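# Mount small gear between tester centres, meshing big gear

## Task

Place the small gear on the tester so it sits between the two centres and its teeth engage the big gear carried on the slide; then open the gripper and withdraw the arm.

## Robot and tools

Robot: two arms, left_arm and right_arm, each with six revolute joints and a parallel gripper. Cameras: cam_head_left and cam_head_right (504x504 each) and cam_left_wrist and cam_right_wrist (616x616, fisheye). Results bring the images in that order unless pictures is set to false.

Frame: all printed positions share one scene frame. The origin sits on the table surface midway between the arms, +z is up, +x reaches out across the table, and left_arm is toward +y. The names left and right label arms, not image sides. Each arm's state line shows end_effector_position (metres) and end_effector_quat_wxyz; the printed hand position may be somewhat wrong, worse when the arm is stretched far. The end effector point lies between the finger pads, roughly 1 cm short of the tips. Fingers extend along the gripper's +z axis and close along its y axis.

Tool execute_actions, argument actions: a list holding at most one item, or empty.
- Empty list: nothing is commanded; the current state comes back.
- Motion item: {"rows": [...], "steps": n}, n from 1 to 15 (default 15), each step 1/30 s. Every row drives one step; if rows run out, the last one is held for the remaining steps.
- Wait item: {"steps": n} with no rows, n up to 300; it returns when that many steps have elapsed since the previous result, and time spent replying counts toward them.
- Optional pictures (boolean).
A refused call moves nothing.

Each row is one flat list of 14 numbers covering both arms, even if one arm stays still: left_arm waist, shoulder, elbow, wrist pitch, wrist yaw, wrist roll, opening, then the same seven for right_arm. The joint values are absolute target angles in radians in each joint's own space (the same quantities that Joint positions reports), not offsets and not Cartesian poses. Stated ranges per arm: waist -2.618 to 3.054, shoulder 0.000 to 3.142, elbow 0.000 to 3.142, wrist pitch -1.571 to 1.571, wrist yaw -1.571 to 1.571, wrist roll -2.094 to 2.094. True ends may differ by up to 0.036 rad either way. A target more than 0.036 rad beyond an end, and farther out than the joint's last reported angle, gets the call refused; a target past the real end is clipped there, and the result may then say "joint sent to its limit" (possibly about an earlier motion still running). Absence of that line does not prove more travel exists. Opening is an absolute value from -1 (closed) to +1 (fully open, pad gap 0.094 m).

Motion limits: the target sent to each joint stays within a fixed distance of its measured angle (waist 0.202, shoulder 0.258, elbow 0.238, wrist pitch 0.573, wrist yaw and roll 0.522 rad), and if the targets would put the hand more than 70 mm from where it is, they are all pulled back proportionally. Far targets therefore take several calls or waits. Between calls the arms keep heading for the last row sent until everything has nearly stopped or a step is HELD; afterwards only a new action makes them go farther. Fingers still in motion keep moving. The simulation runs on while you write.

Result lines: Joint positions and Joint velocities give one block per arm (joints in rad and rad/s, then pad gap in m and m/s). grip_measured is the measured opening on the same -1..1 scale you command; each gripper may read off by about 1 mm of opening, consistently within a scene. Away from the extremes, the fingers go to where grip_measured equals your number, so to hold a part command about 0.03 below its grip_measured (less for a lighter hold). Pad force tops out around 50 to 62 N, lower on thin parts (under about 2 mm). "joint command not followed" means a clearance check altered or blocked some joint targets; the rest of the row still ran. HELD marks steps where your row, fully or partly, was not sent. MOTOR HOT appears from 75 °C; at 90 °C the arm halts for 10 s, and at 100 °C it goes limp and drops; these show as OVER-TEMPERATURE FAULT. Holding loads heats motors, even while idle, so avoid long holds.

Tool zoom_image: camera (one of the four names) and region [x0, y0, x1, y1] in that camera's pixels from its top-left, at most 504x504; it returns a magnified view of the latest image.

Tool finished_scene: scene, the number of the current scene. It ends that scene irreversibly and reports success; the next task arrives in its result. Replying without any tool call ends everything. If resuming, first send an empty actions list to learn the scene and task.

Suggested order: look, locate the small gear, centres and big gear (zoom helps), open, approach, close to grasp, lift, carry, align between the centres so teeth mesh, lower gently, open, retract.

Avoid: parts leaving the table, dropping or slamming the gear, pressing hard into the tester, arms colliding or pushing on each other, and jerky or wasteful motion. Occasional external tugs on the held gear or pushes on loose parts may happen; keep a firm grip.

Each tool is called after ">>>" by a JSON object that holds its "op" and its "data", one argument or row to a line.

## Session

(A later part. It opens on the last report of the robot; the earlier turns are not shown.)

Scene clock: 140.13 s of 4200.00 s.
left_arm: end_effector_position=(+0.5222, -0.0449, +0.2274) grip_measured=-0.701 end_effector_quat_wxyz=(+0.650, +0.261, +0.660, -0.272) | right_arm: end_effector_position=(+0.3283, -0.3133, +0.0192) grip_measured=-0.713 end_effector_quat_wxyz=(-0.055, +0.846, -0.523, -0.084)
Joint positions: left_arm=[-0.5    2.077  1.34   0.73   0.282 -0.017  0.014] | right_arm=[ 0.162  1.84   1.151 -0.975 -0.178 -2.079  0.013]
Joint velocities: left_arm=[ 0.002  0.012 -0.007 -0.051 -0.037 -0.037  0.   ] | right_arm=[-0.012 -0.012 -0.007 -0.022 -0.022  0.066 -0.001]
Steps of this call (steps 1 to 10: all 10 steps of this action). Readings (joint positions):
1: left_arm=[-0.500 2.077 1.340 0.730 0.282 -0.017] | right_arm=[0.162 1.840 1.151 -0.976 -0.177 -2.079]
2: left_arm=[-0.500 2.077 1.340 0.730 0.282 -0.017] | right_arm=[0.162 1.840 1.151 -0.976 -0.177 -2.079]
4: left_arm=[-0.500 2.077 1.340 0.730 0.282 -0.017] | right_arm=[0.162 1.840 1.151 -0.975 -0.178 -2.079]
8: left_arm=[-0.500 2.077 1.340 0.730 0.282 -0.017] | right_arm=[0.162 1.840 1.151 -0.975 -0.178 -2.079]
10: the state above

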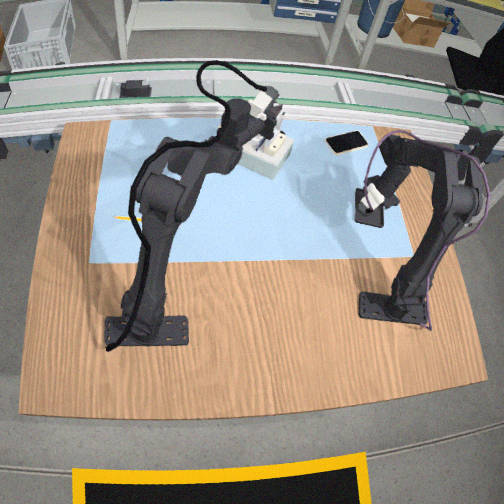

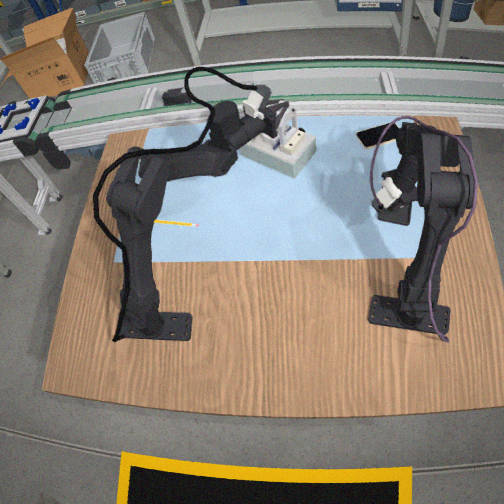

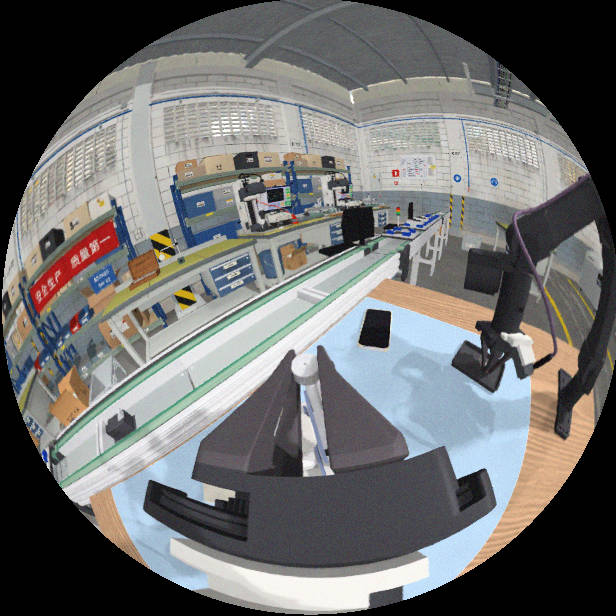

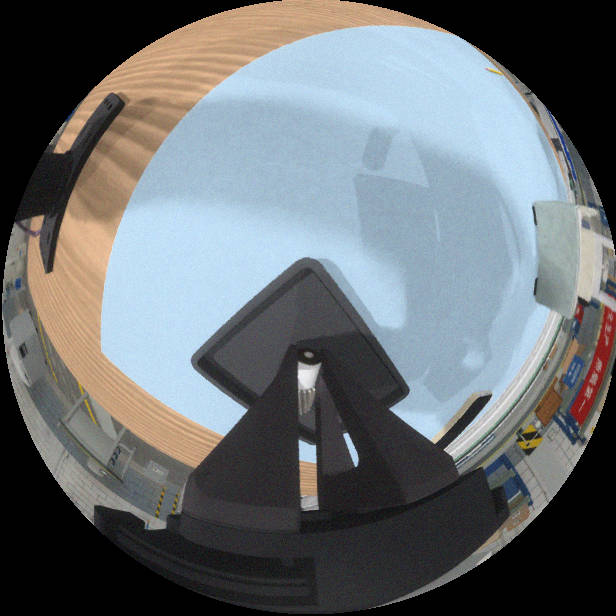

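>>> {"op": "execute_actions", "data": {
  "actions": [
    {"rows":[[-0.5,2.085,1.36,0.73,0.28,-0.015,-0.73,0.162,1.80,1.19,-0.99,-0.18,-2.08,-0.76],[-0.5,2.085,1.36,0.73,0.28,-0.015,-0.73,0.162,1.79,1.2,-1.01,-0.18,-2.08,-0.76],[-0.5,2.085,1.36,0.73,0.28,-0.015,-0.73,0.162,1.78,1.22,-1.03,-0.18,-2.08,-0.76],[-0.5,2.085,1.36,0.73,0.28,-0.015,-0.73,0.162,1.77,1.24,-1.05,-0.18,-2.08,-0.76],[-0.5,2.085,1.36,0.73,0.28,-0.015,-0.73,0.162,1.75,1.26,-1.07,-0.18,-2.08,-0.76],[-0.5,2.085,1.36,0.73,0.28,-0.015,-0.73,0.162,1.73,1.27,-1.09,-0.18,-2.05,-0.76],[-0.5,2.085,1.36,0.73,0.28,-0.015,-0.73,0.162,1.71,1.27,-1.09,-0.18,-2.0,-0.76],[-0.5,2.085,1.36,0.73,0.28,-0.015,-0.73,0.162,1.69,1.27,-1.07,-0.18,-1.93,-0.76],[-0.5,2.085,1.36,0.73,0.28,-0.015,-0.73,0.162,1.67,1.27,-1.04,-0.19,-1.85,-0.76],[-0.5,2.085,1.36,0.73,0.28,-0.015,-0.73,0.162,1.65,1.26,-1.0,-0.2,-1.77,-0.76],[-0.5,2.085,1.36,0.73,0.28,-0.015,-0.73,0.162,1.63,1.25,-0.95,-0.21,-1.69,-0.76],[-0.5,2.085,1.36,0.73,0.28,-0.015,-0.73,0.162,1.61,1.24,-0.89,-0.22,-1.61,-0.76],[-0.5,2.085,1.36,0.73,0.28,-0.015,-0.73,0.162,1.6,1.23,-0.83,-0.23,-1.53,-0.76],[-0.5,2.085,1.36,0.73,0.28,-0.015,-0.73,0.162,1.6,1.22,-0.77,-0.24,-1.45,-0.76],[-0.5,2.085,1.36,0.73,0.28,-0.015,-0.73,0.162,1.6,1.21,-0.7,-0.25,-1.37,-0.76]],"steps":15}
  ],
  "pictures": false
}}

>>> {"op": "execute_actions", "data": {
  "actions": [
    {"rows":[[-0.5,2.085,1.36,0.73,0.28,-0.015,-0.73,0.17,1.6,1.19,-0.6,-0.28,-1.25,-0.76],[-0.5,2.085,1.36,0.73,0.28,-0.015,-0.73,0.17,1.6,1.17,-0.5,-0.3,-1.15,-0.76],[-0.5,2.085,1.36,0.73,0.28,-0.015,-0.73,0.18,1.6,1.15,-0.4,-0.33,-1.05,-0.76],[-0.5,2.085,1.36,0.73,0.28,-0.015,-0.73,0.18,1.6,1.13,-0.3,-0.36,-0.95,-0.76],[-0.5,2.085,1.36,0.73,0.28,-0.015,-0.73,0.19,1.6,1.11,-0.2,-0.39,-0.85,-0.76],[-0.5,2.085,1.36,0.73,0.28,-0.015,-0.73,0.2,1.6,1.05,0.2,-0.5,-0.5,-0.76]],"steps":15}
  ],
  "pictures": false
}}

>>> {"op": "execute_actions", "data": {
  "actions": [
    {"rows":[[-0.5,2.085,1.36,0.73,0.28,-0.015,-0.73,0.3,1.7,0.85,1.2,-0.77,0.2,-0.76]],"steps":15}
  ],
  "pictures": false
}}

>>> {"op": "execute_actions", "data": {
  "actions": [
    {"steps":15}
  ],
  "pictures": false
}}

Scene clock: 171.10 s of 4200.00 s.
left_arm: end_effector_position=(+0.5222, -0.0449, +0.2274) grip_measured=-0.701 end_effector_quat_wxyz=(+0.650, +0.260, +0.660, -0.273) | right_arm: end_effector_position=(+0.3880, -0.3111, +0.1124) grip_measured=-0.713 end_effector_quat_wxyz=(-0.172, +0.726, -0.665, +0.043)
Joint positions: left_arm=[-0.5    2.077  1.34   0.73   0.282 -0.02   0.014] | right_arm=[ 0.162  1.621  1.24  -0.895 -0.204 -1.664  0.013]
Joint velocities: left_arm=[ 0.002 -0.007 -0.007  0.022 -0.007 -0.037  0.001] | right_arm=[-0.007 -0.281 -0.085  1.385 -0.315  1.897  0.   ]
Steps of this call (steps 1 to 15: the robot went on to your last target; steps 16 to 90: nothing new was sent; then 27.47 s passed at rest; steps 91 to 105: all 15 steps of this action). Readings (joint positions):
91: left_arm=[-0.500 2.077 1.340 0.730 0.282 -0.019] | right_arm=[0.162 1.839 1.154 -0.976 -0.178 -2.079]
92: left_arm=[-0.500 2.077 1.340 0.730 0.282 -0.019] | right_arm=[0.162 1.837 1.157 -0.979 -0.178 -2.079]
94: left_arm=[-0.500 2.077 1.340 0.730 0.282 -0.020] | right_arm=[0.162 1.830 1.177 -0.996 -0.177 -2.079]
98: left_arm=[-0.500 2.077 1.340 0.730 0.282 -0.020] | right_arm=[0.162 1.769 1.233 -1.028 -0.177 -2.042]
105: the state above

Scene clock: 171.60 s of 4200.00 s.
left_arm: end_effector_position=(+0.5222, -0.0449, +0.2274) grip_measured=-0.701 end_effector_quat_wxyz=(+0.650, +0.260, +0.660, -0.273) | right_arm: end_effector_position=(+0.5092, -0.2575, +0.1995) grip_measured=-0.712 end_effector_quat_wxyz=(+0.547, -0.358, +0.756, +0.032)
Joint positions: left_arm=[-0.5    2.077  1.34   0.73   0.282 -0.02   0.014] | right_arm=[ 0.193  1.612  1.048  0.102 -0.461 -0.602  0.014]
Joint velocities: left_arm=[-0.027  0.007 -0.017 -0.007  0.022  0.007  0.   ] | right_arm=[-0.017  0.017 -0.002  0.549 -0.095  0.579 -0.   ]
Steps of this call (steps 1 to 15: all 15 steps of this action). Readings (joint positions):
1: left_arm=[-0.500 2.077 1.340 0.730 0.282 -0.020] | right_arm=[0.162 1.615 1.233 -0.840 -0.214 -1.588]
2: left_arm=[-0.500 2.077 1.340 0.730 0.282 -0.020] | right_arm=[0.162 1.612 1.220 -0.775 -0.227 -1.505]
4: left_arm=[-0.500 2.077 1.340 0.730 0.282 -0.020] | right_arm=[0.164 1.612 1.181 -0.624 -0.261 -1.331]
8: left_arm=[-0.500 2.077 1.340 0.730 0.282 -0.020] | right_arm=[0.182 1.612 1.069 -0.242 -0.371 -0.947]
15: the state above

Scene clock: 172.10 s of 4200.00 s.
left_arm: end_effector_position=(+0.5222, -0.0449, +0.2274) grip_measured=-0.701 end_effector_quat_wxyz=(+0.650, +0.260, +0.660, -0.273) | right_arm: end_effector_position=(+0.4721, -0.1632, +0.2766) grip_measured=-0.712 end_effector_quat_wxyz=(+0.696, -0.277, +0.579, +0.321)
Joint positions: left_arm=[-0.5    2.077  1.34   0.73   0.282 -0.02   0.014] | right_arm=[ 0.308  1.72   0.836  1.127 -0.755  0.155  0.014]
Joint velocities: left_arm=[ 0.012  0.007  0.002 -0.051  0.037  0.11   0.   ] | right_arm=[-0.002  0.007 -0.012  0.344 -0.154  0.183  0.   ]
Steps of this call (steps 1 to 15: all 15 steps of this action). Readings (joint positions):
1: left_arm=[-0.500 2.077 1.340 0.730 0.282 -0.020] | right_arm=[0.201 1.617 1.015 0.205 -0.496 -0.517]
2: left_arm=[-0.500 2.077 1.340 0.730 0.282 -0.020] | right_arm=[0.218 1.625 0.969 0.336 -0.540 -0.418]
4: left_arm=[-0.500 2.077 1.340 0.730 0.282 -0.020] | right_arm=[0.268 1.661 0.892 0.554 -0.620 -0.220]
8: left_arm=[-0.500 2.077 1.340 0.730 0.282 -0.020] | right_arm=[0.309 1.720 0.836 0.876 -0.715 0.022]
15: the state above

Scene clock: 172.60 s of 4200.00 s.
left_arm: end_effector_position=(+0.5222, -0.0449, +0.2274) grip_measured=-0.701 end_effector_quat_wxyz=(+0.650, +0.260, +0.660, -0.273) | right_arm: end_effector_position=(+0.4678, -0.1619, +0.2858) grip_measured=-0.712 end_effector_quat_wxyz=(+0.703, -0.279, +0.564, +0.331)
Joint positions: left_arm=[-0.5    2.077  1.34   0.73   0.282 -0.02   0.014] | right_arm=[ 0.308  1.72   0.836  1.177 -0.768  0.188  0.014]
Joint velocities: left_arm=[-0.002 -0.017 -0.007  0.051 -0.051 -0.066  0.001] | right_arm=[-0.002 -0.002  0.002 -0.11  -0.007 -0.051 -0.   ]
Steps of this call (steps 1 to 15: the robot went on to your last target). Readings (joint positions):
1: left_arm=[-0.500 2.077 1.340 0.730 0.282 -0.020] | right_arm=[0.308 1.720 0.836 1.139 -0.758 0.162]
2: left_arm=[-0.500 2.077 1.340 0.730 0.282 -0.020] | right_arm=[0.308 1.720 0.836 1.148 -0.760 0.167]
4: left_arm=[-0.500 2.077 1.340 0.730 0.282 -0.020] | right_arm=[0.308 1.720 0.836 1.160 -0.763 0.175]
8: left_arm=[-0.500 2.077 1.340 0.730 0.282 -0.020] | right_arm=[0.308 1.720 0.836 1.172 -0.766 0.184]
15: the state above

>>> {"op": "execute_actions", "data": {
  "actions": [
    {"rows":[[-0.5,2.08,1.36,0.735,0.28,-0.015,-0.73,0.32,1.76,0.87,1.22,-0.765,0.2,-0.76],[-0.5,2.075,1.365,0.74,0.28,-0.015,-0.73,0.33,1.8,0.88,1.25,-0.765,0.2,-0.76],[-0.5,2.07,1.37,0.745,0.28,-0.015,-0.73,0.34,1.84,0.89,1.28,-0.765,0.2,-0.76],[-0.5,2.065,1.375,0.75,0.28,-0.015,-0.73,0.35,1.88,0.9,1.31,-0.765,0.2,-0.76],[-0.5,2.06,1.38,0.76,0.28,-0.015,-0.73,0.36,1.92,0.915,1.34,-0.765,0.2,-0.76],[-0.5,2.055,1.385,0.77,0.28,-0.015,-0.73,0.37,1.96,0.93,1.37,-0.765,0.2,-0.76],[-0.5,2.05,1.39,0.775,0.28,-0.015,-0.73,0.385,2.0,0.945,1.4,-0.765,0.2,-0.76],[-0.5,2.045,1.395,0.78,0.28,-0.015,-0.73,0.4,2.04,0.96,1.43,-0.765,0.2,-0.76],[-0.5,2.04,1.4,0.79,0.28,-0.015,-0.73,0.415,2.08,0.975,1.46,-0.765,0.2,-0.76],[-0.5,2.035,1.405,0.795,0.28,-0.015,-0.73,0.43,2.12,0.99,1.48,-0.765,0.2,-0.76],[-0.5,2.03,1.41,0.8,0.28,-0.015,-0.73,0.445,2.16,1.005,1.5,-0.765,0.2,-0.76],[-0.5,2.025,1.415,0.81,0.28,-0.015,-0.73,0.46,2.2,1.02,1.52,-0.765,0.2,-0.76],[-0.5,2.02,1.42,0.815,0.28,-0.015,-0.73,0.475,2.235,1.03,1.535,-0.765,0.2,-0.76],[-0.5,2.01,1.42,0.82,0.28,-0.015,-0.73,0.485,2.265,1.04,1.545,-0.765,0.2,-0.76],[-0.5,2.0,1.425,0.825,0.28,-0.015,-0.73,0.495,2.285,1.05,1.555,-0.765,0.2,-0.76]],"steps":15}
  ],
  "pictures": false
}}

>>> {"op": "execute_actions", "data": {
  "actions": [
    {"steps":20}
  ]
}}

>>> {"op": "zoom_image", "data": {
  "camera": "cam_right_wrist",
  "region": [230, 260, 390, 420]
}}

Scene clock: 187.17 s of 4200.00 s.
left_arm: end_effector_position=(+0.5218, -0.0452, +0.2322) grip_measured=-0.704 end_effector_quat_wxyz=(+0.651, +0.262, +0.658, -0.273) | right_arm: end_effector_position=(+0.4966, -0.0785, +0.1583) grip_measured=-0.712 end_effector_quat_wxyz=(+0.653, -0.315, +0.567, +0.392)
Joint positions: left_arm=[-0.5    2.07   1.346  0.721  0.284 -0.018  0.014] | right_arm=[ 0.467  2.24   1.006  1.457 -0.768  0.19   0.014]
Joint velocities: left_arm=[ 0.022 -0.081  0.007 -0.022 -0.022  0.066 -0.001] | right_arm=[ 0.393  0.916  0.256  0.344 -0.007  0.051 -0.   ]
Steps of this call (steps 1 to 15: the robot went on to your last target; steps 16 to 90: nothing new was sent; then 11.07 s passed at rest; steps 91 to 105: all 15 steps of this action). Readings (joint positions):
91: left_arm=[-0.500 2.077 1.340 0.731 0.282 -0.020] | right_arm=[0.308 1.723 0.837 1.184 -0.768 0.189]
92: left_arm=[-0.500 2.077 1.340 0.732 0.282 -0.020] | right_arm=[0.309 1.734 0.841 1.197 -0.768 0.189]
94: left_arm=[-0.500 2.077 1.340 0.732 0.282 -0.020] | right_arm=[0.319 1.783 0.864 1.239 -0.768 0.190]
98: left_arm=[-0.500 2.077 1.340 0.735 0.282 -0.021] | right_arm=[0.361 1.949 0.919 1.330 -0.768 0.190]
105: the state above

Scene clock: 187.83 s of 4200.00 s.
left_arm: end_effector_position=(+0.5218, -0.0452, +0.2376) grip_measured=-0.704 end_effector_quat_wxyz=(+0.653, +0.263, +0.656, -0.272) | right_arm: end_effector_position=(+0.4899, -0.0640, +0.1504) grip_measured=-0.712 end_effector_quat_wxyz=(+0.658, -0.328, +0.548, +0.400)
Joint positions: left_arm=[-0.5    2.062  1.354  0.709  0.284 -0.013  0.014] | right_arm=[ 0.497  2.297  1.025  1.533 -0.77   0.19   0.014]
Joint velocities: left_arm=[ 0.007  0.002  0.007 -0.007  0.022  0.066  0.   ] | right_arm=[-0.002 -0.017 -0.002  0.037  0.007 -0.051  0.001]
Steps of this call (steps 1 to 20: the robot went on to your last target). Readings (joint positions):
1: left_arm=[-0.500 2.068 1.348 0.720 0.284 -0.016] | right_arm=[0.479 2.267 1.012 1.466 -0.768 0.190]
2: left_arm=[-0.500 2.067 1.350 0.718 0.284 -0.016] | right_arm=[0.489 2.284 1.014 1.470 -0.768 0.190]
4: left_arm=[-0.500 2.064 1.352 0.714 0.284 -0.015] | right_arm=[0.497 2.297 1.014 1.485 -0.769 0.190]
8: left_arm=[-0.500 2.062 1.353 0.710 0.284 -0.014] | right_arm=[0.497 2.297 1.022 1.514 -0.770 0.190]
20: the state above

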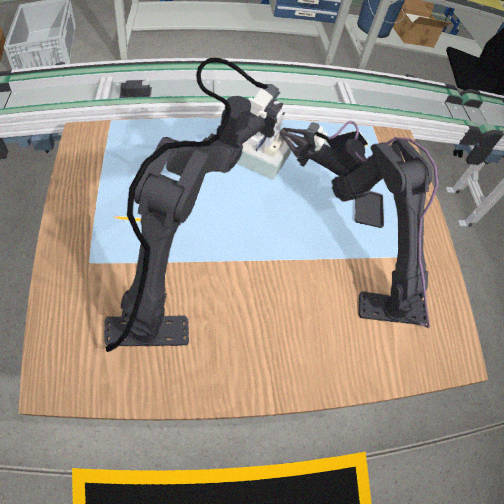

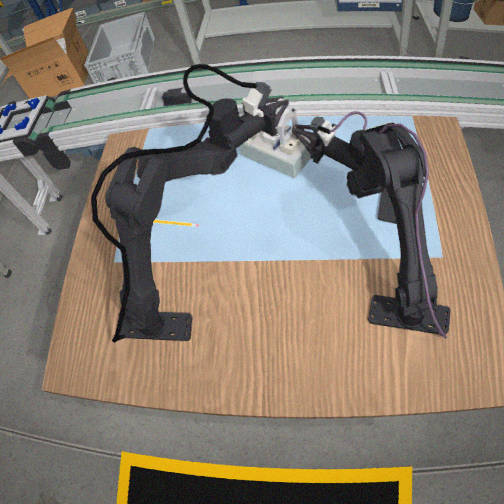

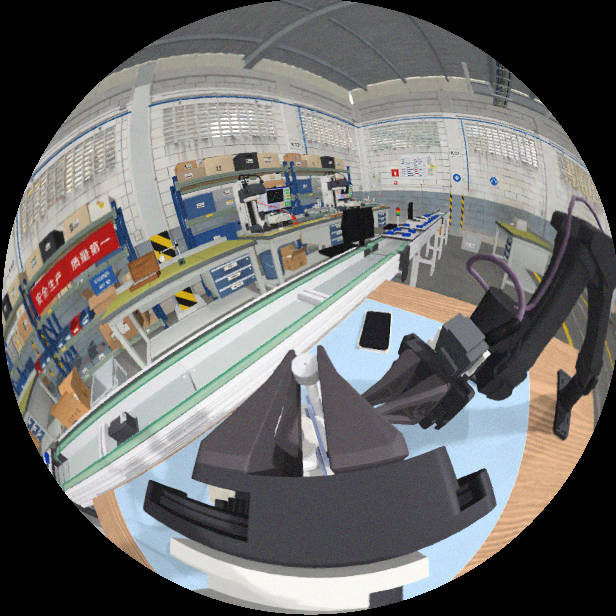

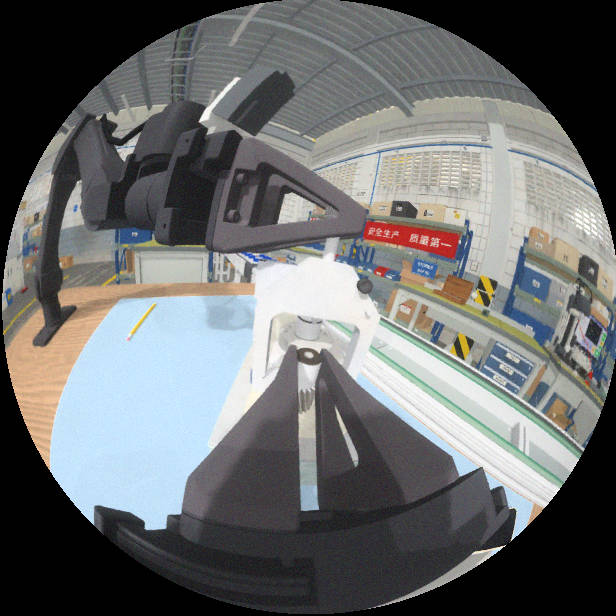

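Region (230, 260, 390, 420) of cam_right_wrist's 616x616 image, scaled by 3.150, with more detail than that image has.

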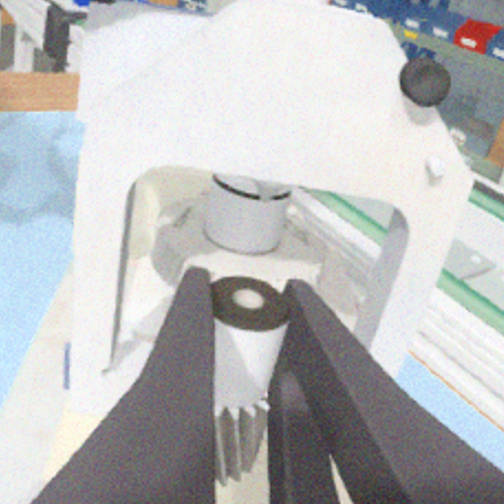

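>>> {"op": "execute_actions", "data": {
  "actions": [
    {"rows":[[-0.5,1.99,1.435,0.83,0.28,-0.015,-0.73,0.505,2.29,1.06,1.53,-0.755,0.19,-0.76],[-0.5,1.985,1.44,0.835,0.28,-0.015,-0.73,0.508,2.29,1.07,1.525,-0.75,0.19,-0.76],[-0.5,1.98,1.445,0.84,0.28,-0.015,-0.73,0.511,2.29,1.078,1.52,-0.745,0.19,-0.76],[-0.5,1.98,1.445,0.84,0.28,-0.015,-0.73,0.513,2.29,1.085,1.512,-0.738,0.19,-0.76]],"steps":15}
  ]
}}

>>> {"op": "zoom_image", "data": {
  "camera": "cam_right_wrist",
  "region": [210, 220, 410, 460]
}}

Scene clock: 193.83 s of 4200.00 s.
left_arm: end_effector_position=(+0.5218, -0.0452, +0.2373) grip_measured=-0.704 end_effector_quat_wxyz=(+0.653, +0.263, +0.657, -0.272) | right_arm: end_effector_position=(+0.4976, -0.0613, +0.1599) grip_measured=-0.712 end_effector_quat_wxyz=(+0.667, -0.324, +0.542, +0.395)
Joint positions: left_arm=[-0.5    2.062  1.354  0.708  0.284 -0.013  0.014] | right_arm=[ 0.502  2.297  1.061  1.518 -0.752  0.19   0.014]
Joint velocities: left_arm=[ 0.007 -0.017  0.012 -0.037  0.051  0.051  0.   ] | right_arm=[ 0.007  0.032 -0.002  0.007  0.007  0.022  0.001]
Steps of this call (steps 1 to 15: the robot went on to your last target; steps 16 to 90: nothing new was sent; then 2.50 s passed at rest; steps 91 to 105: all 15 steps of this action). Readings (joint positions):
91: left_arm=[-0.500 2.062 1.354 0.709 0.284 -0.013] | right_arm=[0.497 2.297 1.025 1.534 -0.770 0.190]
92: left_arm=[-0.500 2.062 1.354 0.708 0.284 -0.013] | right_arm=[0.497 2.297 1.027 1.533 -0.769 0.190]
94: left_arm=[-0.500 2.062 1.354 0.708 0.284 -0.013] | right_arm=[0.497 2.297 1.041 1.525 -0.765 0.190]
98: left_arm=[-0.500 2.062 1.354 0.708 0.284 -0.013] | right_arm=[0.501 2.297 1.061 1.523 -0.755 0.190]
105: the state above

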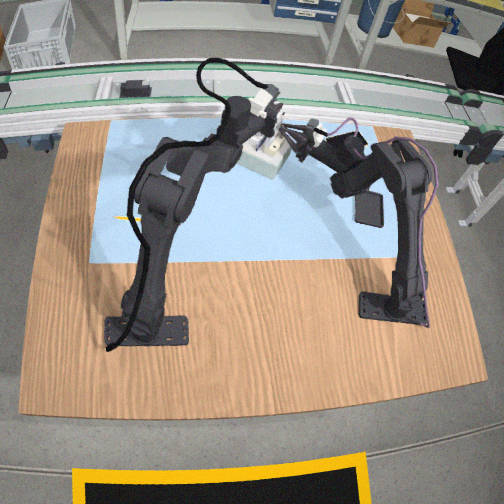

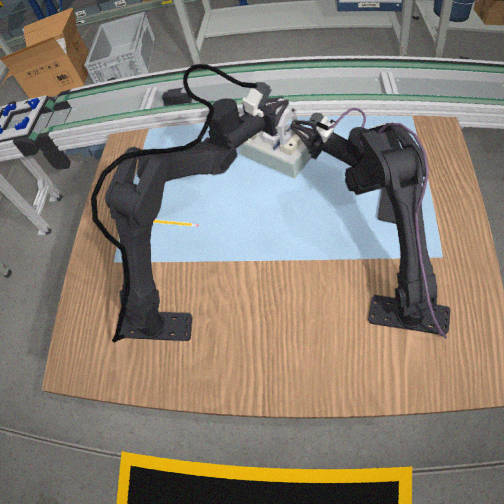

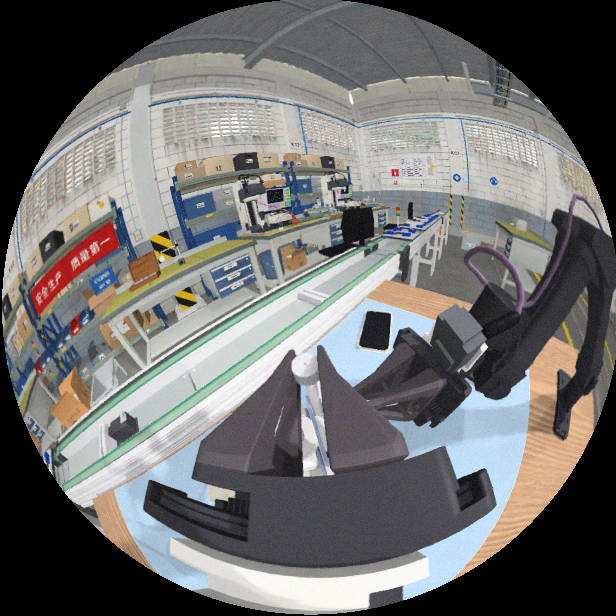

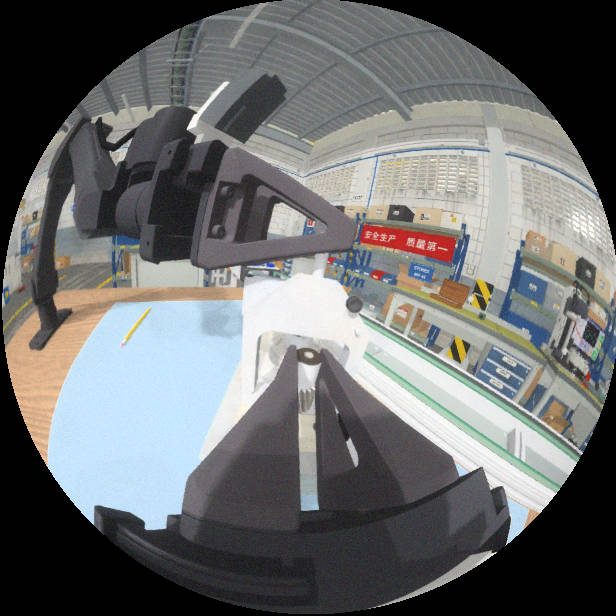

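Region (210, 220, 410, 460) of cam_right_wrist's 616x616 image, scaled by 2.100, with more detail than that image has.

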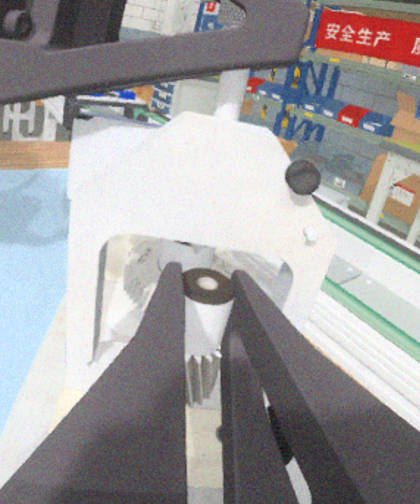

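>>> {"op": "execute_actions", "data": {
  "actions": [
    {"rows":[[-0.5,1.995,1.375,0.785,0.28,-0.015,-0.73,0.518,2.335,1.085,1.51,-0.735,0.18,-0.76],[-0.5,1.995,1.375,0.785,0.28,-0.015,-0.73,0.522,2.335,1.088,1.505,-0.73,0.175,-0.76],[-0.5,1.995,1.375,0.785,0.28,-0.015,-0.73,0.526,2.32,1.091,1.5,-0.726,0.172,-0.76],[-0.5,1.99,1.375,0.785,0.28,-0.015,-0.73,0.53,2.32,1.094,1.497,-0.722,0.172,-0.76],[-0.5,1.99,1.375,0.785,0.28,-0.015,-0.73,0.534,2.32,1.097,1.495,-0.718,0.172,-0.76],[-0.5,1.99,1.375,0.785,0.28,-0.015,-0.73,0.538,2.32,1.1,1.493,-0.714,0.172,-0.76],[-0.5,1.99,1.375,0.785,0.28,-0.015,-0.73,0.541,2.32,1.102,1.492,-0.711,0.172,-0.76]],"steps":15}
  ]
}}

>>> {"op": "zoom_image", "data": {
  "camera": "cam_right_wrist",
  "region": [210, 220, 410, 460]
}}

Scene clock: 209.33 s of 4200.00 s.
left_arm: end_effector_position=(+0.5216, -0.0446, +0.2373) grip_measured=-0.704 end_effector_quat_wxyz=(+0.650, +0.263, +0.659, -0.270) | right_arm: end_effector_position=(+0.4963, -0.0473, +0.1546) grip_measured=-0.712 end_effector_quat_wxyz=(+0.662, -0.325, +0.546, +0.398)
Joint positions: left_arm=[-0.5    2.057  1.354  0.695  0.282 -0.011  0.014] | right_arm=[ 0.534  2.311  1.076  1.496 -0.726  0.18   0.014]
Joint velocities: left_arm=[-0.002 -0.017 -0.007 -0.007 -0.066 -0.022  0.   ] | right_arm=[ 0.002  0.007 -0.007 -0.095  0.051  0.037  0.   ]
Steps of this call (steps 1 to 15: the robot went on to your last target; steps 16 to 90: nothing new was sent; then 12.00 s passed at rest; steps 91 to 105: all 15 steps of this action). Readings (joint positions):
91: left_arm=[-0.500 2.061 1.354 0.705 0.284 -0.013] | right_arm=[0.502 2.300 1.061 1.517 -0.750 0.190]
92: left_arm=[-0.500 2.059 1.354 0.700 0.283 -0.012] | right_arm=[0.503 2.303 1.062 1.517 -0.748 0.188]
94: left_arm=[-0.500 2.057 1.354 0.696 0.282 -0.011] | right_arm=[0.508 2.309 1.063 1.510 -0.743 0.185]
98: left_arm=[-0.500 2.057 1.354 0.695 0.282 -0.011] | right_arm=[0.526 2.311 1.067 1.498 -0.733 0.182]
105: the state above

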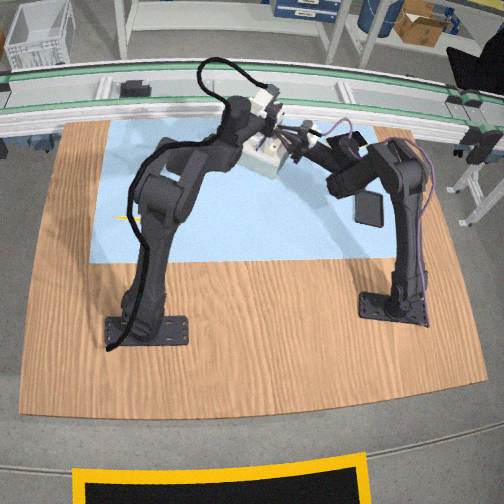

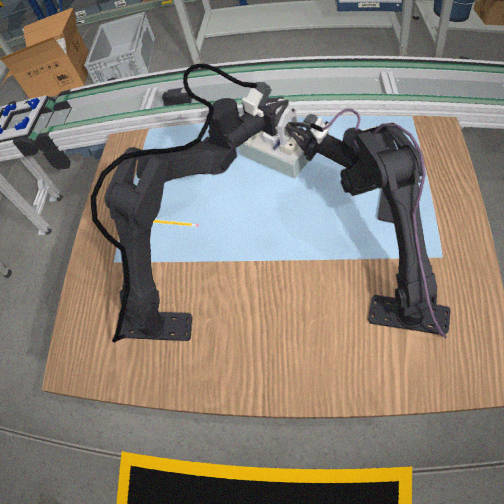

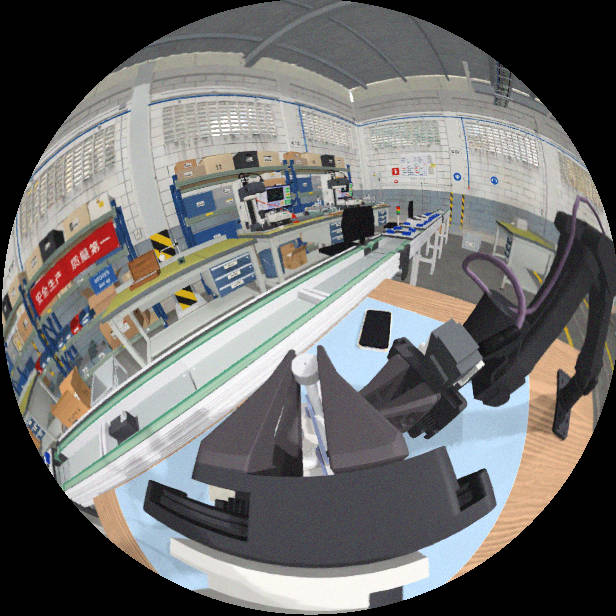

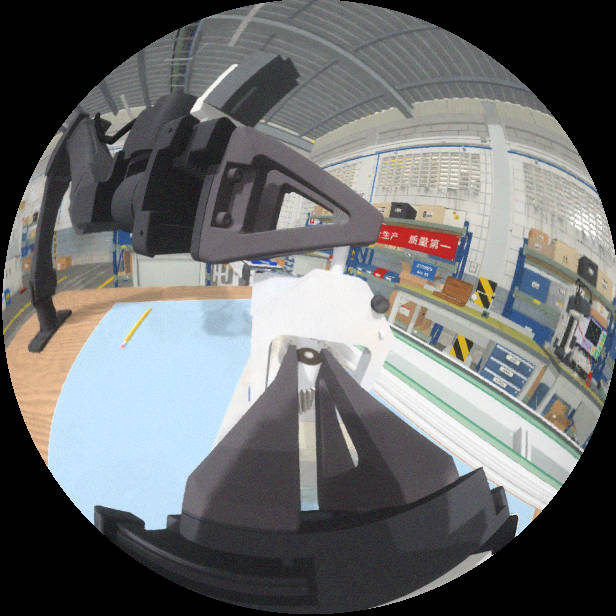

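Region (210, 220, 410, 460) of cam_right_wrist's 616x616 image, scaled by 2.100, with more detail than that image has.

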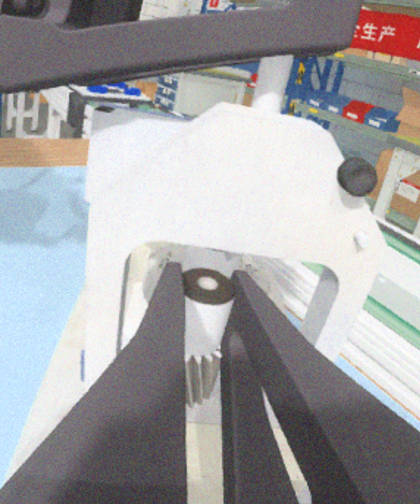

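>>> {"op": "execute_actions", "data": {
  "actions": [
    {"rows":[[-0.5,2.02,1.385,0.82,0.28,-0.015,-0.73,0.54,2.35,1.108,1.49,-0.71,0.17,-0.76],[-0.5,2.02,1.385,0.84,0.28,-0.015,-0.73,0.54,2.345,1.112,1.485,-0.707,0.17,-0.76],[-0.5,2.02,1.385,0.86,0.28,-0.015,-0.73,0.54,2.33,1.116,1.482,-0.704,0.17,-0.76],[-0.5,2.02,1.385,0.86,0.28,-0.015,-0.73,0.543,2.33,1.12,1.479,-0.702,0.17,-0.76],[-0.5,2.02,1.385,0.86,0.28,-0.015,-0.73,0.546,2.33,1.125,1.476,-0.7,0.17,-0.76],[-0.5,2.02,1.385,0.86,0.28,-0.015,-0.73,0.548,2.33,1.13,1.473,-0.7,0.17,-0.76],[-0.5,2.02,1.385,0.86,0.28,-0.015,-0.73,0.55,2.33,1.136,1.47,-0.7,0.17,-0.76]],"steps":15}
  ]
}}

>>> {"op": "zoom_image", "data": {
  "camera": "cam_right_wrist",
  "region": [210, 220, 410, 460]
}}

Scene clock: 221.07 s of 4200.00 s.
left_arm: end_effector_position=(+0.5216, -0.0446, +0.2421) grip_measured=-0.704 end_effector_quat_wxyz=(+0.657, +0.263, +0.652, -0.271) | right_arm: end_effector_position=(+0.5033, -0.0439, +0.1569) grip_measured=-0.712 end_effector_quat_wxyz=(+0.665, -0.322, +0.545, +0.395)
Joint positions: left_arm=[-0.5    2.057  1.354  0.714  0.282 -0.011  0.014] | right_arm=[ 0.539  2.322  1.11   1.477 -0.713  0.177  0.014]
Joint velocities: left_arm=[-0.017  0.002 -0.002  0.051  0.022  0.007  0.001] | right_arm=[ 0.002 -0.007  0.017 -0.022 -0.066  0.051 -0.001]
Steps of this call (steps 1 to 15: the robot went on to your last target; steps 16 to 90: nothing new was sent; then 8.23 s passed at rest; steps 91 to 105: all 15 steps of this action). Readings (joint positions):
91: left_arm=[-0.500 2.057 1.354 0.696 0.282 -0.011] | right_arm=[0.534 2.313 1.077 1.497 -0.723 0.179]
92: left_arm=[-0.500 2.057 1.354 0.698 0.282 -0.011] | right_arm=[0.534 2.318 1.081 1.496 -0.723 0.179]
94: left_arm=[-0.500 2.057 1.354 0.707 0.282 -0.011] | right_arm=[0.534 2.322 1.086 1.492 -0.721 0.178]
98: left_arm=[-0.500 2.057 1.354 0.714 0.282 -0.011] | right_arm=[0.535 2.322 1.103 1.481 -0.716 0.178]
105: the state above

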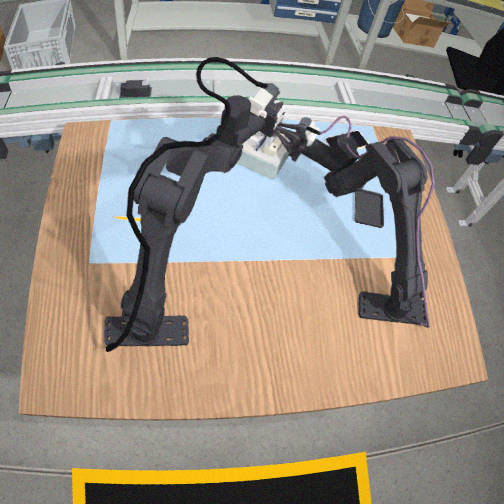

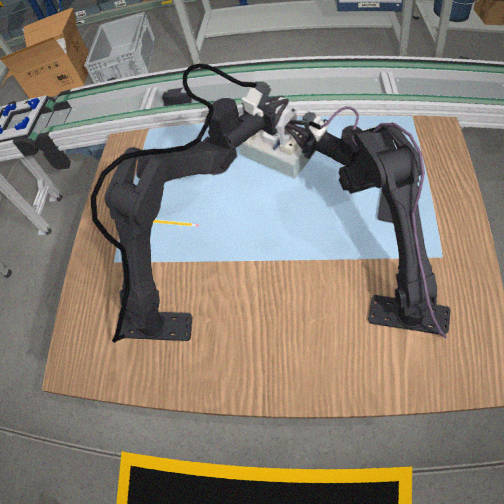

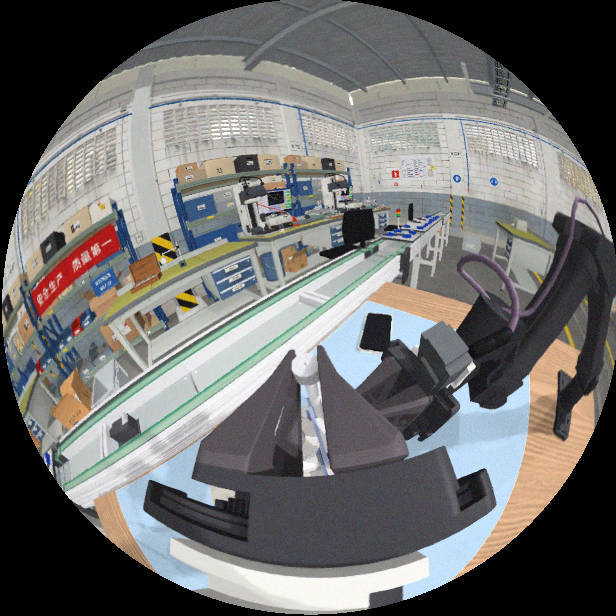

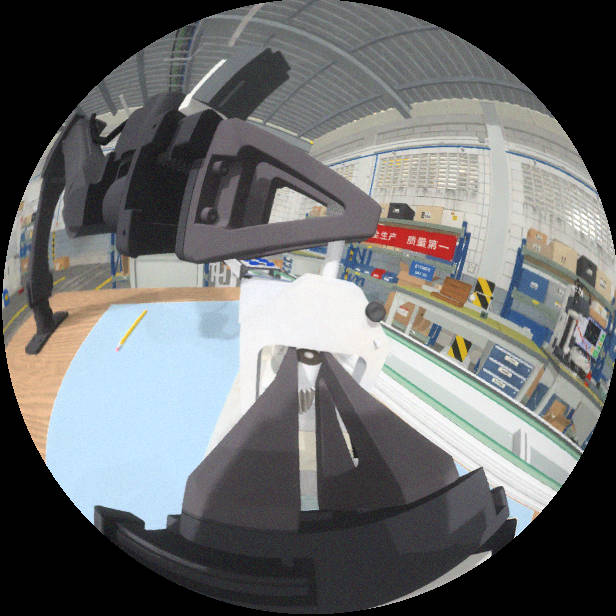

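Region (210, 220, 410, 460) of cam_right_wrist's 616x616 image, scaled by 2.100, with more detail than that image has.

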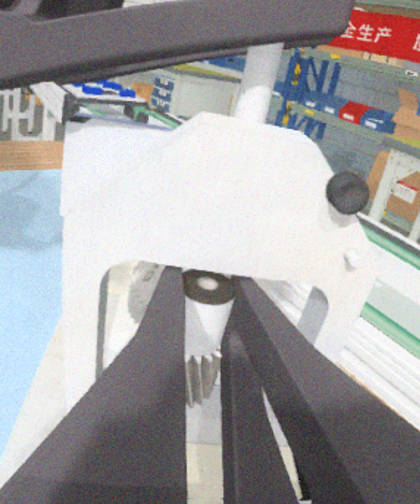

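>>> {"op": "execute_actions", "data": {
  "actions": [
    {"rows":[[-0.5,2.02,1.385,0.84,0.28,-0.015,-0.73,0.552,2.33,1.142,1.475,-0.696,0.165,-0.76],[-0.5,2.02,1.385,0.84,0.28,-0.015,-0.73,0.554,2.33,1.146,1.472,-0.693,0.165,-0.76],[-0.5,2.02,1.385,0.84,0.28,-0.015,-0.73,0.556,2.36,1.15,1.469,-0.69,0.165,-0.76],[-0.5,2.02,1.385,0.84,0.28,-0.015,-0.73,0.558,2.34,1.154,1.466,-0.688,0.165,-0.76],[-0.5,2.02,1.385,0.84,0.28,-0.015,-0.73,0.56,2.338,1.158,1.462,-0.686,0.165,-0.76],[-0.5,2.02,1.385,0.84,0.28,-0.015,-0.73,0.56,2.338,1.16,1.458,-0.685,0.165,-0.76]],"steps":15}
  ],
  "pictures": false
}}

Scene clock: 227.73 s of 4200.00 s.
left_arm: end_effector_position=(+0.5216, -0.0445, +0.2422) grip_measured=-0.704 end_effector_quat_wxyz=(+0.658, +0.263, +0.652, -0.271) | right_arm: end_effector_position=(+0.5065, -0.0390, +0.1558) grip_measured=-0.712 end_effector_quat_wxyz=(+0.664, -0.321, +0.547, +0.394)
Joint positions: left_arm=[-0.5    2.057  1.354  0.715  0.282 -0.011  0.014] | right_arm=[ 0.549  2.331  1.13   1.457 -0.7    0.173  0.014]
Joint velocities: left_arm=[ 0.002 -0.002 -0.007  0.037  0.037 -0.022 -0.001] | right_arm=[-0.027 -0.007  0.012 -0.168  0.007  0.095  0.001]
Steps of this call (steps 1 to 15: the robot went on to your last target; steps 16 to 90: nothing new was sent; then 3.17 s passed at rest; steps 91 to 105: all 15 steps of this action). Readings (joint positions):
91: left_arm=[-0.500 2.057 1.354 0.714 0.282 -0.011] | right_arm=[0.539 2.322 1.110 1.474 -0.712 0.176]
92: left_arm=[-0.500 2.057 1.354 0.714 0.282 -0.011] | right_arm=[0.539 2.322 1.110 1.474 -0.711 0.176]
94: left_arm=[-0.500 2.057 1.354 0.714 0.282 -0.011] | right_arm=[0.541 2.328 1.118 1.473 -0.707 0.174]
98: left_arm=[-0.500 2.057 1.354 0.715 0.282 -0.011] | right_arm=[0.547 2.331 1.128 1.463 -0.702 0.173]
105: the state above

Low; raise via q4/q3.

>>> {"op": "execute_actions", "data": {
  "actions": [
    {"rows":[[-0.5,2.02,1.385,0.84,0.28,-0.015,-0.73,0.555,2.33,1.166,1.483,-0.685,0.165,-0.76]],"steps":12}
  ]
}}

>>> {"op": "zoom_image", "data": {
  "camera": "cam_right_wrist",
  "region": [210, 220, 410, 460]
}}

Scene clock: 232.93 s of 4200.00 s.
left_arm: end_effector_position=(+0.5216, -0.0445, +0.2422) grip_measured=-0.704 end_effector_quat_wxyz=(+0.658, +0.263, +0.652, -0.271) | right_arm: end_effector_position=(+0.5068, -0.0391, +0.1558) grip_measured=-0.712 end_effector_quat_wxyz=(+0.665, -0.321, +0.548, +0.394)
Joint positions: left_arm=[-0.5    2.057  1.354  0.715  0.282 -0.011  0.014] | right_arm=[ 0.549  2.331  1.131  1.456 -0.699  0.172  0.014]
Joint velocities: left_arm=[-0.012 -0.022 -0.007 -0.037 -0.051 -0.037 -0.001] | right_arm=[-0.002  0.012 -0.007  0.022 -0.081 -0.022 -0.002]
Steps of this call (steps 1 to 15: the robot went on to your last target; steps 16 to 90: nothing new was sent; then 1.80 s passed at rest; steps 91 to 102: all 12 steps of this action). Readings (joint positions):
91: left_arm=[-0.500 2.057 1.354 0.715 0.282 -0.011] | right_arm=[0.549 2.331 1.131 1.456 -0.699 0.172]
92: left_arm=[-0.500 2.057 1.354 0.715 0.282 -0.011] | right_arm=[0.549 2.331 1.131 1.456 -0.699 0.172]
94: left_arm=[-0.500 2.057 1.354 0.715 0.282 -0.011] | right_arm=[0.549 2.331 1.131 1.456 -0.699 0.172]
98: left_arm=[-0.500 2.057 1.354 0.715 0.282 -0.011] | right_arm=[0.549 2.331 1.131 1.456 -0.699 0.172]
102: the state above

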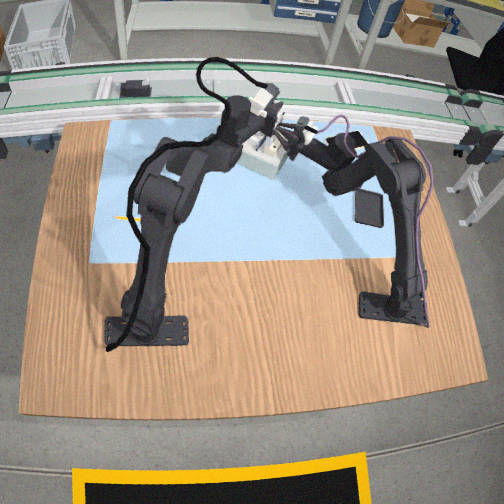

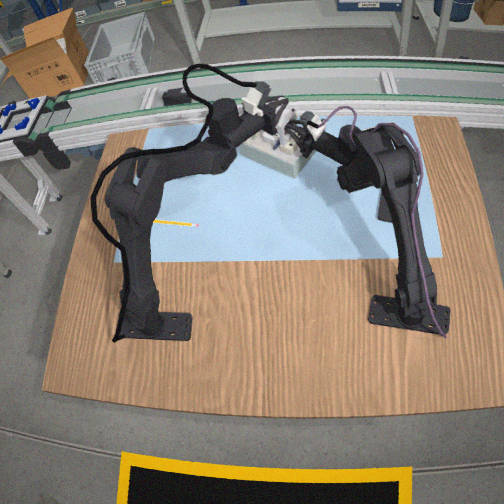

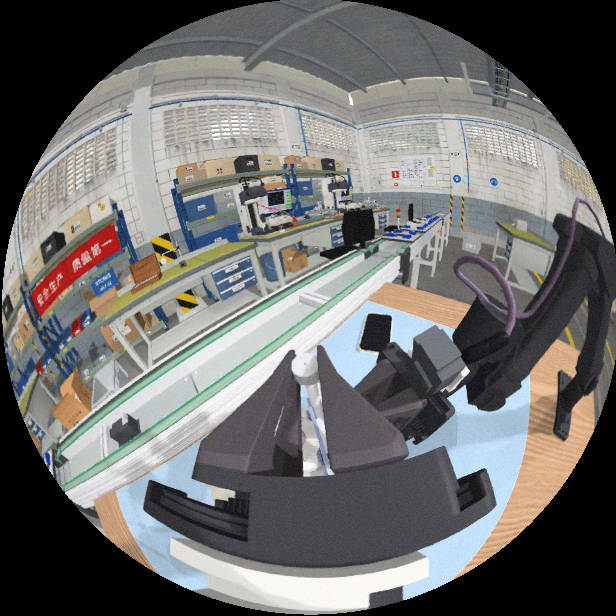

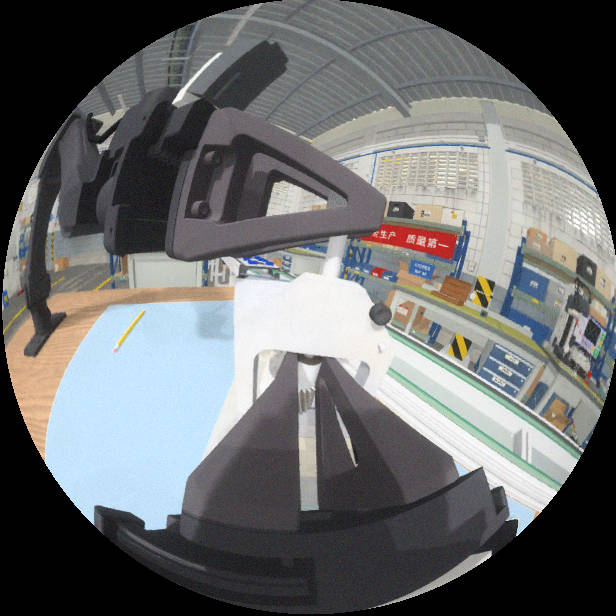

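Region (210, 220, 410, 460) of cam_right_wrist's 616x616 image, scaled by 2.100, with more detail than that image has.

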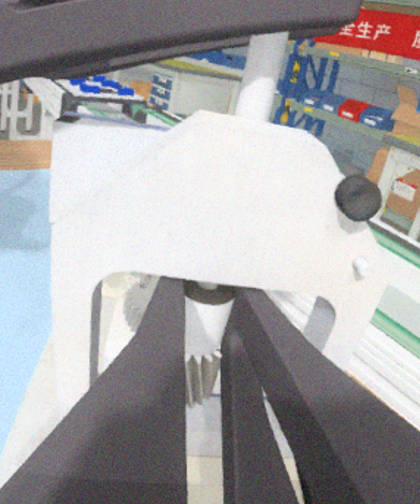

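>>> {"op": "execute_actions", "data": {
  "actions": [
    {"rows":[[-0.5,2.02,1.385,0.84,0.28,-0.015,-0.73,0.56,2.365,1.16,1.455,-0.683,0.165,-0.76],[-0.5,2.02,1.385,0.84,0.28,-0.015,-0.73,0.562,2.348,1.164,1.453,-0.681,0.165,-0.76],[-0.5,2.02,1.385,0.84,0.28,-0.015,-0.73,0.564,2.347,1.168,1.451,-0.679,0.165,-0.76],[-0.5,2.02,1.385,0.84,0.28,-0.015,-0.73,0.566,2.347,1.172,1.449,-0.677,0.165,-0.76],[-0.5,2.02,1.385,0.84,0.28,-0.015,-0.73,0.568,2.347,1.175,1.447,-0.675,0.165,-0.76],[-0.5,2.02,1.385,0.84,0.28,-0.015,-0.73,0.569,2.347,1.177,1.445,-0.673,0.165,-0.76]],"steps":15}
  ]
}}

>>> {"op": "zoom_image", "data": {
  "camera": "cam_right_wrist",
  "region": [210, 220, 410, 460]
}}

Scene clock: 245.00 s of 4200.00 s.
left_arm: end_effector_position=(+0.5216, -0.0445, +0.2425) grip_measured=-0.704 end_effector_quat_wxyz=(+0.658, +0.262, +0.652, -0.271) | right_arm: end_effector_position=(+0.5089, -0.0364, +0.1563) grip_measured=-0.712 end_effector_quat_wxyz=(+0.665, -0.320, +0.548, +0.394)
Joint positions: left_arm=[-0.5    2.057  1.354  0.716  0.282 -0.011  0.014] | right_arm=[ 0.554  2.336  1.144  1.447 -0.693  0.172  0.014]
Joint velocities: left_arm=[ 0.002  0.002  0.007 -0.007 -0.081 -0.007  0.001] | right_arm=[-0.002 -0.022 -0.007  0.051 -0.007 -0.007  0.   ]
Steps of this call (steps 1 to 15: the robot went on to your last target; steps 16 to 90: nothing new was sent; then 8.57 s passed at rest; steps 91 to 105: all 15 steps of this action). Readings (joint positions):
91: left_arm=[-0.500 2.057 1.354 0.715 0.282 -0.011] | right_arm=[0.549 2.333 1.131 1.457 -0.699 0.172]
92: left_arm=[-0.500 2.057 1.354 0.715 0.282 -0.011] | right_arm=[0.549 2.334 1.133 1.456 -0.698 0.172]
94: left_arm=[-0.500 2.057 1.354 0.715 0.282 -0.011] | right_arm=[0.549 2.336 1.135 1.456 -0.698 0.172]
98: left_arm=[-0.500 2.057 1.354 0.716 0.282 -0.011] | right_arm=[0.553 2.336 1.144 1.447 -0.693 0.172]
105: the state above

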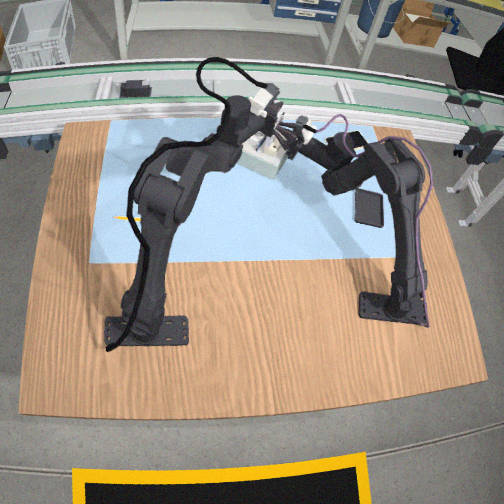

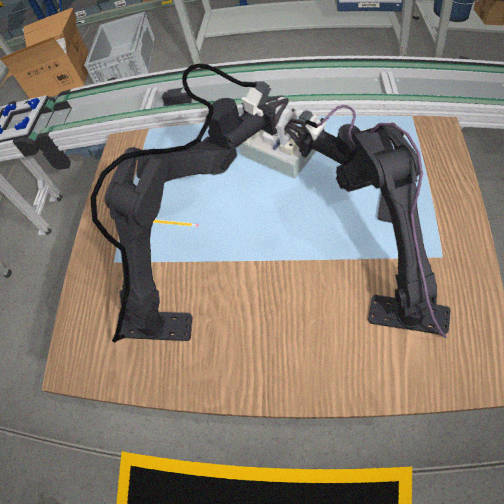

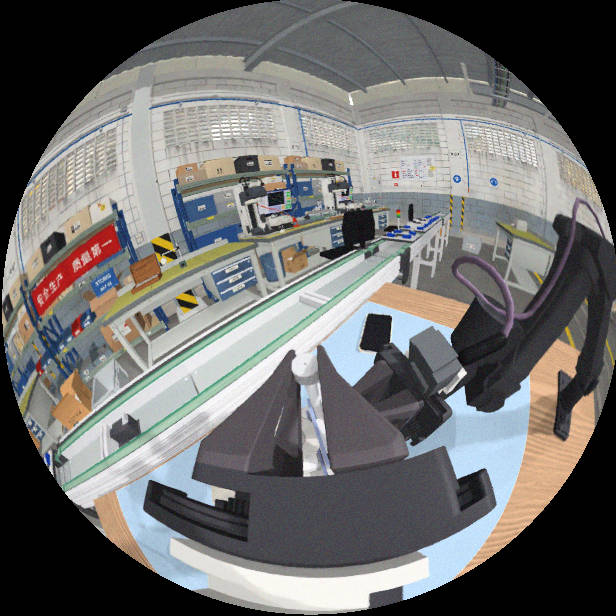

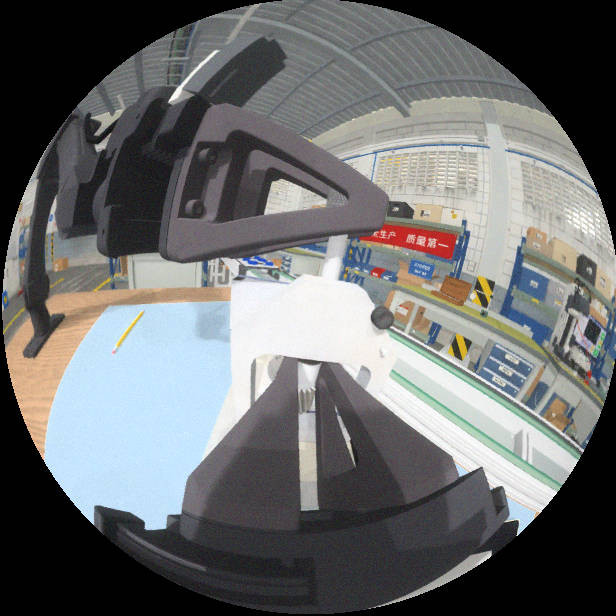

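Region (210, 220, 410, 460) of cam_right_wrist's 616x616 image, scaled by 2.100, with more detail than that image has.

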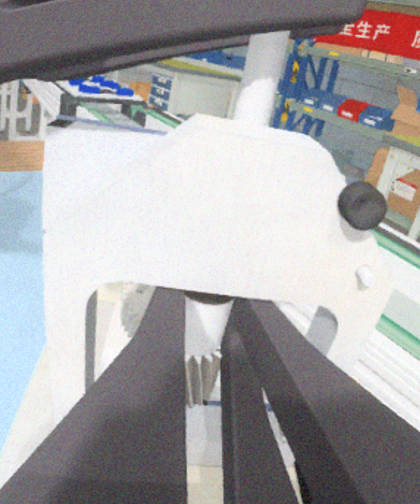

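>>> {"op": "execute_actions", "data": {
  "actions": [
    {"rows":[[-0.5,2.02,1.385,0.84,0.28,-0.015,-0.73,0.572,2.365,1.18,1.445,-0.67,0.165,-0.76],[-0.5,2.02,1.385,0.84,0.28,-0.015,-0.73,0.573,2.348,1.182,1.443,-0.67,0.165,-0.76]],"steps":10}
  ],
  "pictures": false
}}

Scene clock: 251.50 s of 4200.00 s.
left_arm: end_effector_position=(+0.5216, -0.0445, +0.2425) grip_measured=-0.704 end_effector_quat_wxyz=(+0.658, +0.262, +0.652, -0.271) | right_arm: end_effector_position=(+0.5098, -0.0365, +0.1562) grip_measured=-0.712 end_effector_quat_wxyz=(+0.666, -0.319, +0.548, +0.393)
Joint positions: left_arm=[-0.5    2.057  1.354  0.716  0.282 -0.011  0.014] | right_arm=[ 0.554  2.337  1.147  1.447 -0.69   0.172  0.014]
Joint velocities: left_arm=[ 0.022  0.037 -0.022 -0.007 -0.051 -0.022 -0.002] | right_arm=[-0.017  0.017  0.002  0.022 -0.037  0.007  0.   ]
Steps of this call (steps 1 to 15: the robot went on to your last target; steps 16 to 90: nothing new was sent; then 3.17 s passed at rest; steps 91 to 100: all 10 steps of this action). Readings (joint positions):
91: left_arm=[-0.500 2.057 1.354 0.716 0.282 -0.011] | right_arm=[0.554 2.337 1.144 1.448 -0.692 0.172]
92: left_arm=[-0.500 2.057 1.354 0.716 0.282 -0.011] | right_arm=[0.554 2.337 1.146 1.449 -0.692 0.172]
94: left_arm=[-0.500 2.057 1.354 0.716 0.282 -0.011] | right_arm=[0.554 2.337 1.147 1.447 -0.690 0.172]
98: left_arm=[-0.500 2.057 1.354 0.716 0.282 -0.011] | right_arm=[0.554 2.337 1.147 1.447 -0.690 0.172]
100: the state above


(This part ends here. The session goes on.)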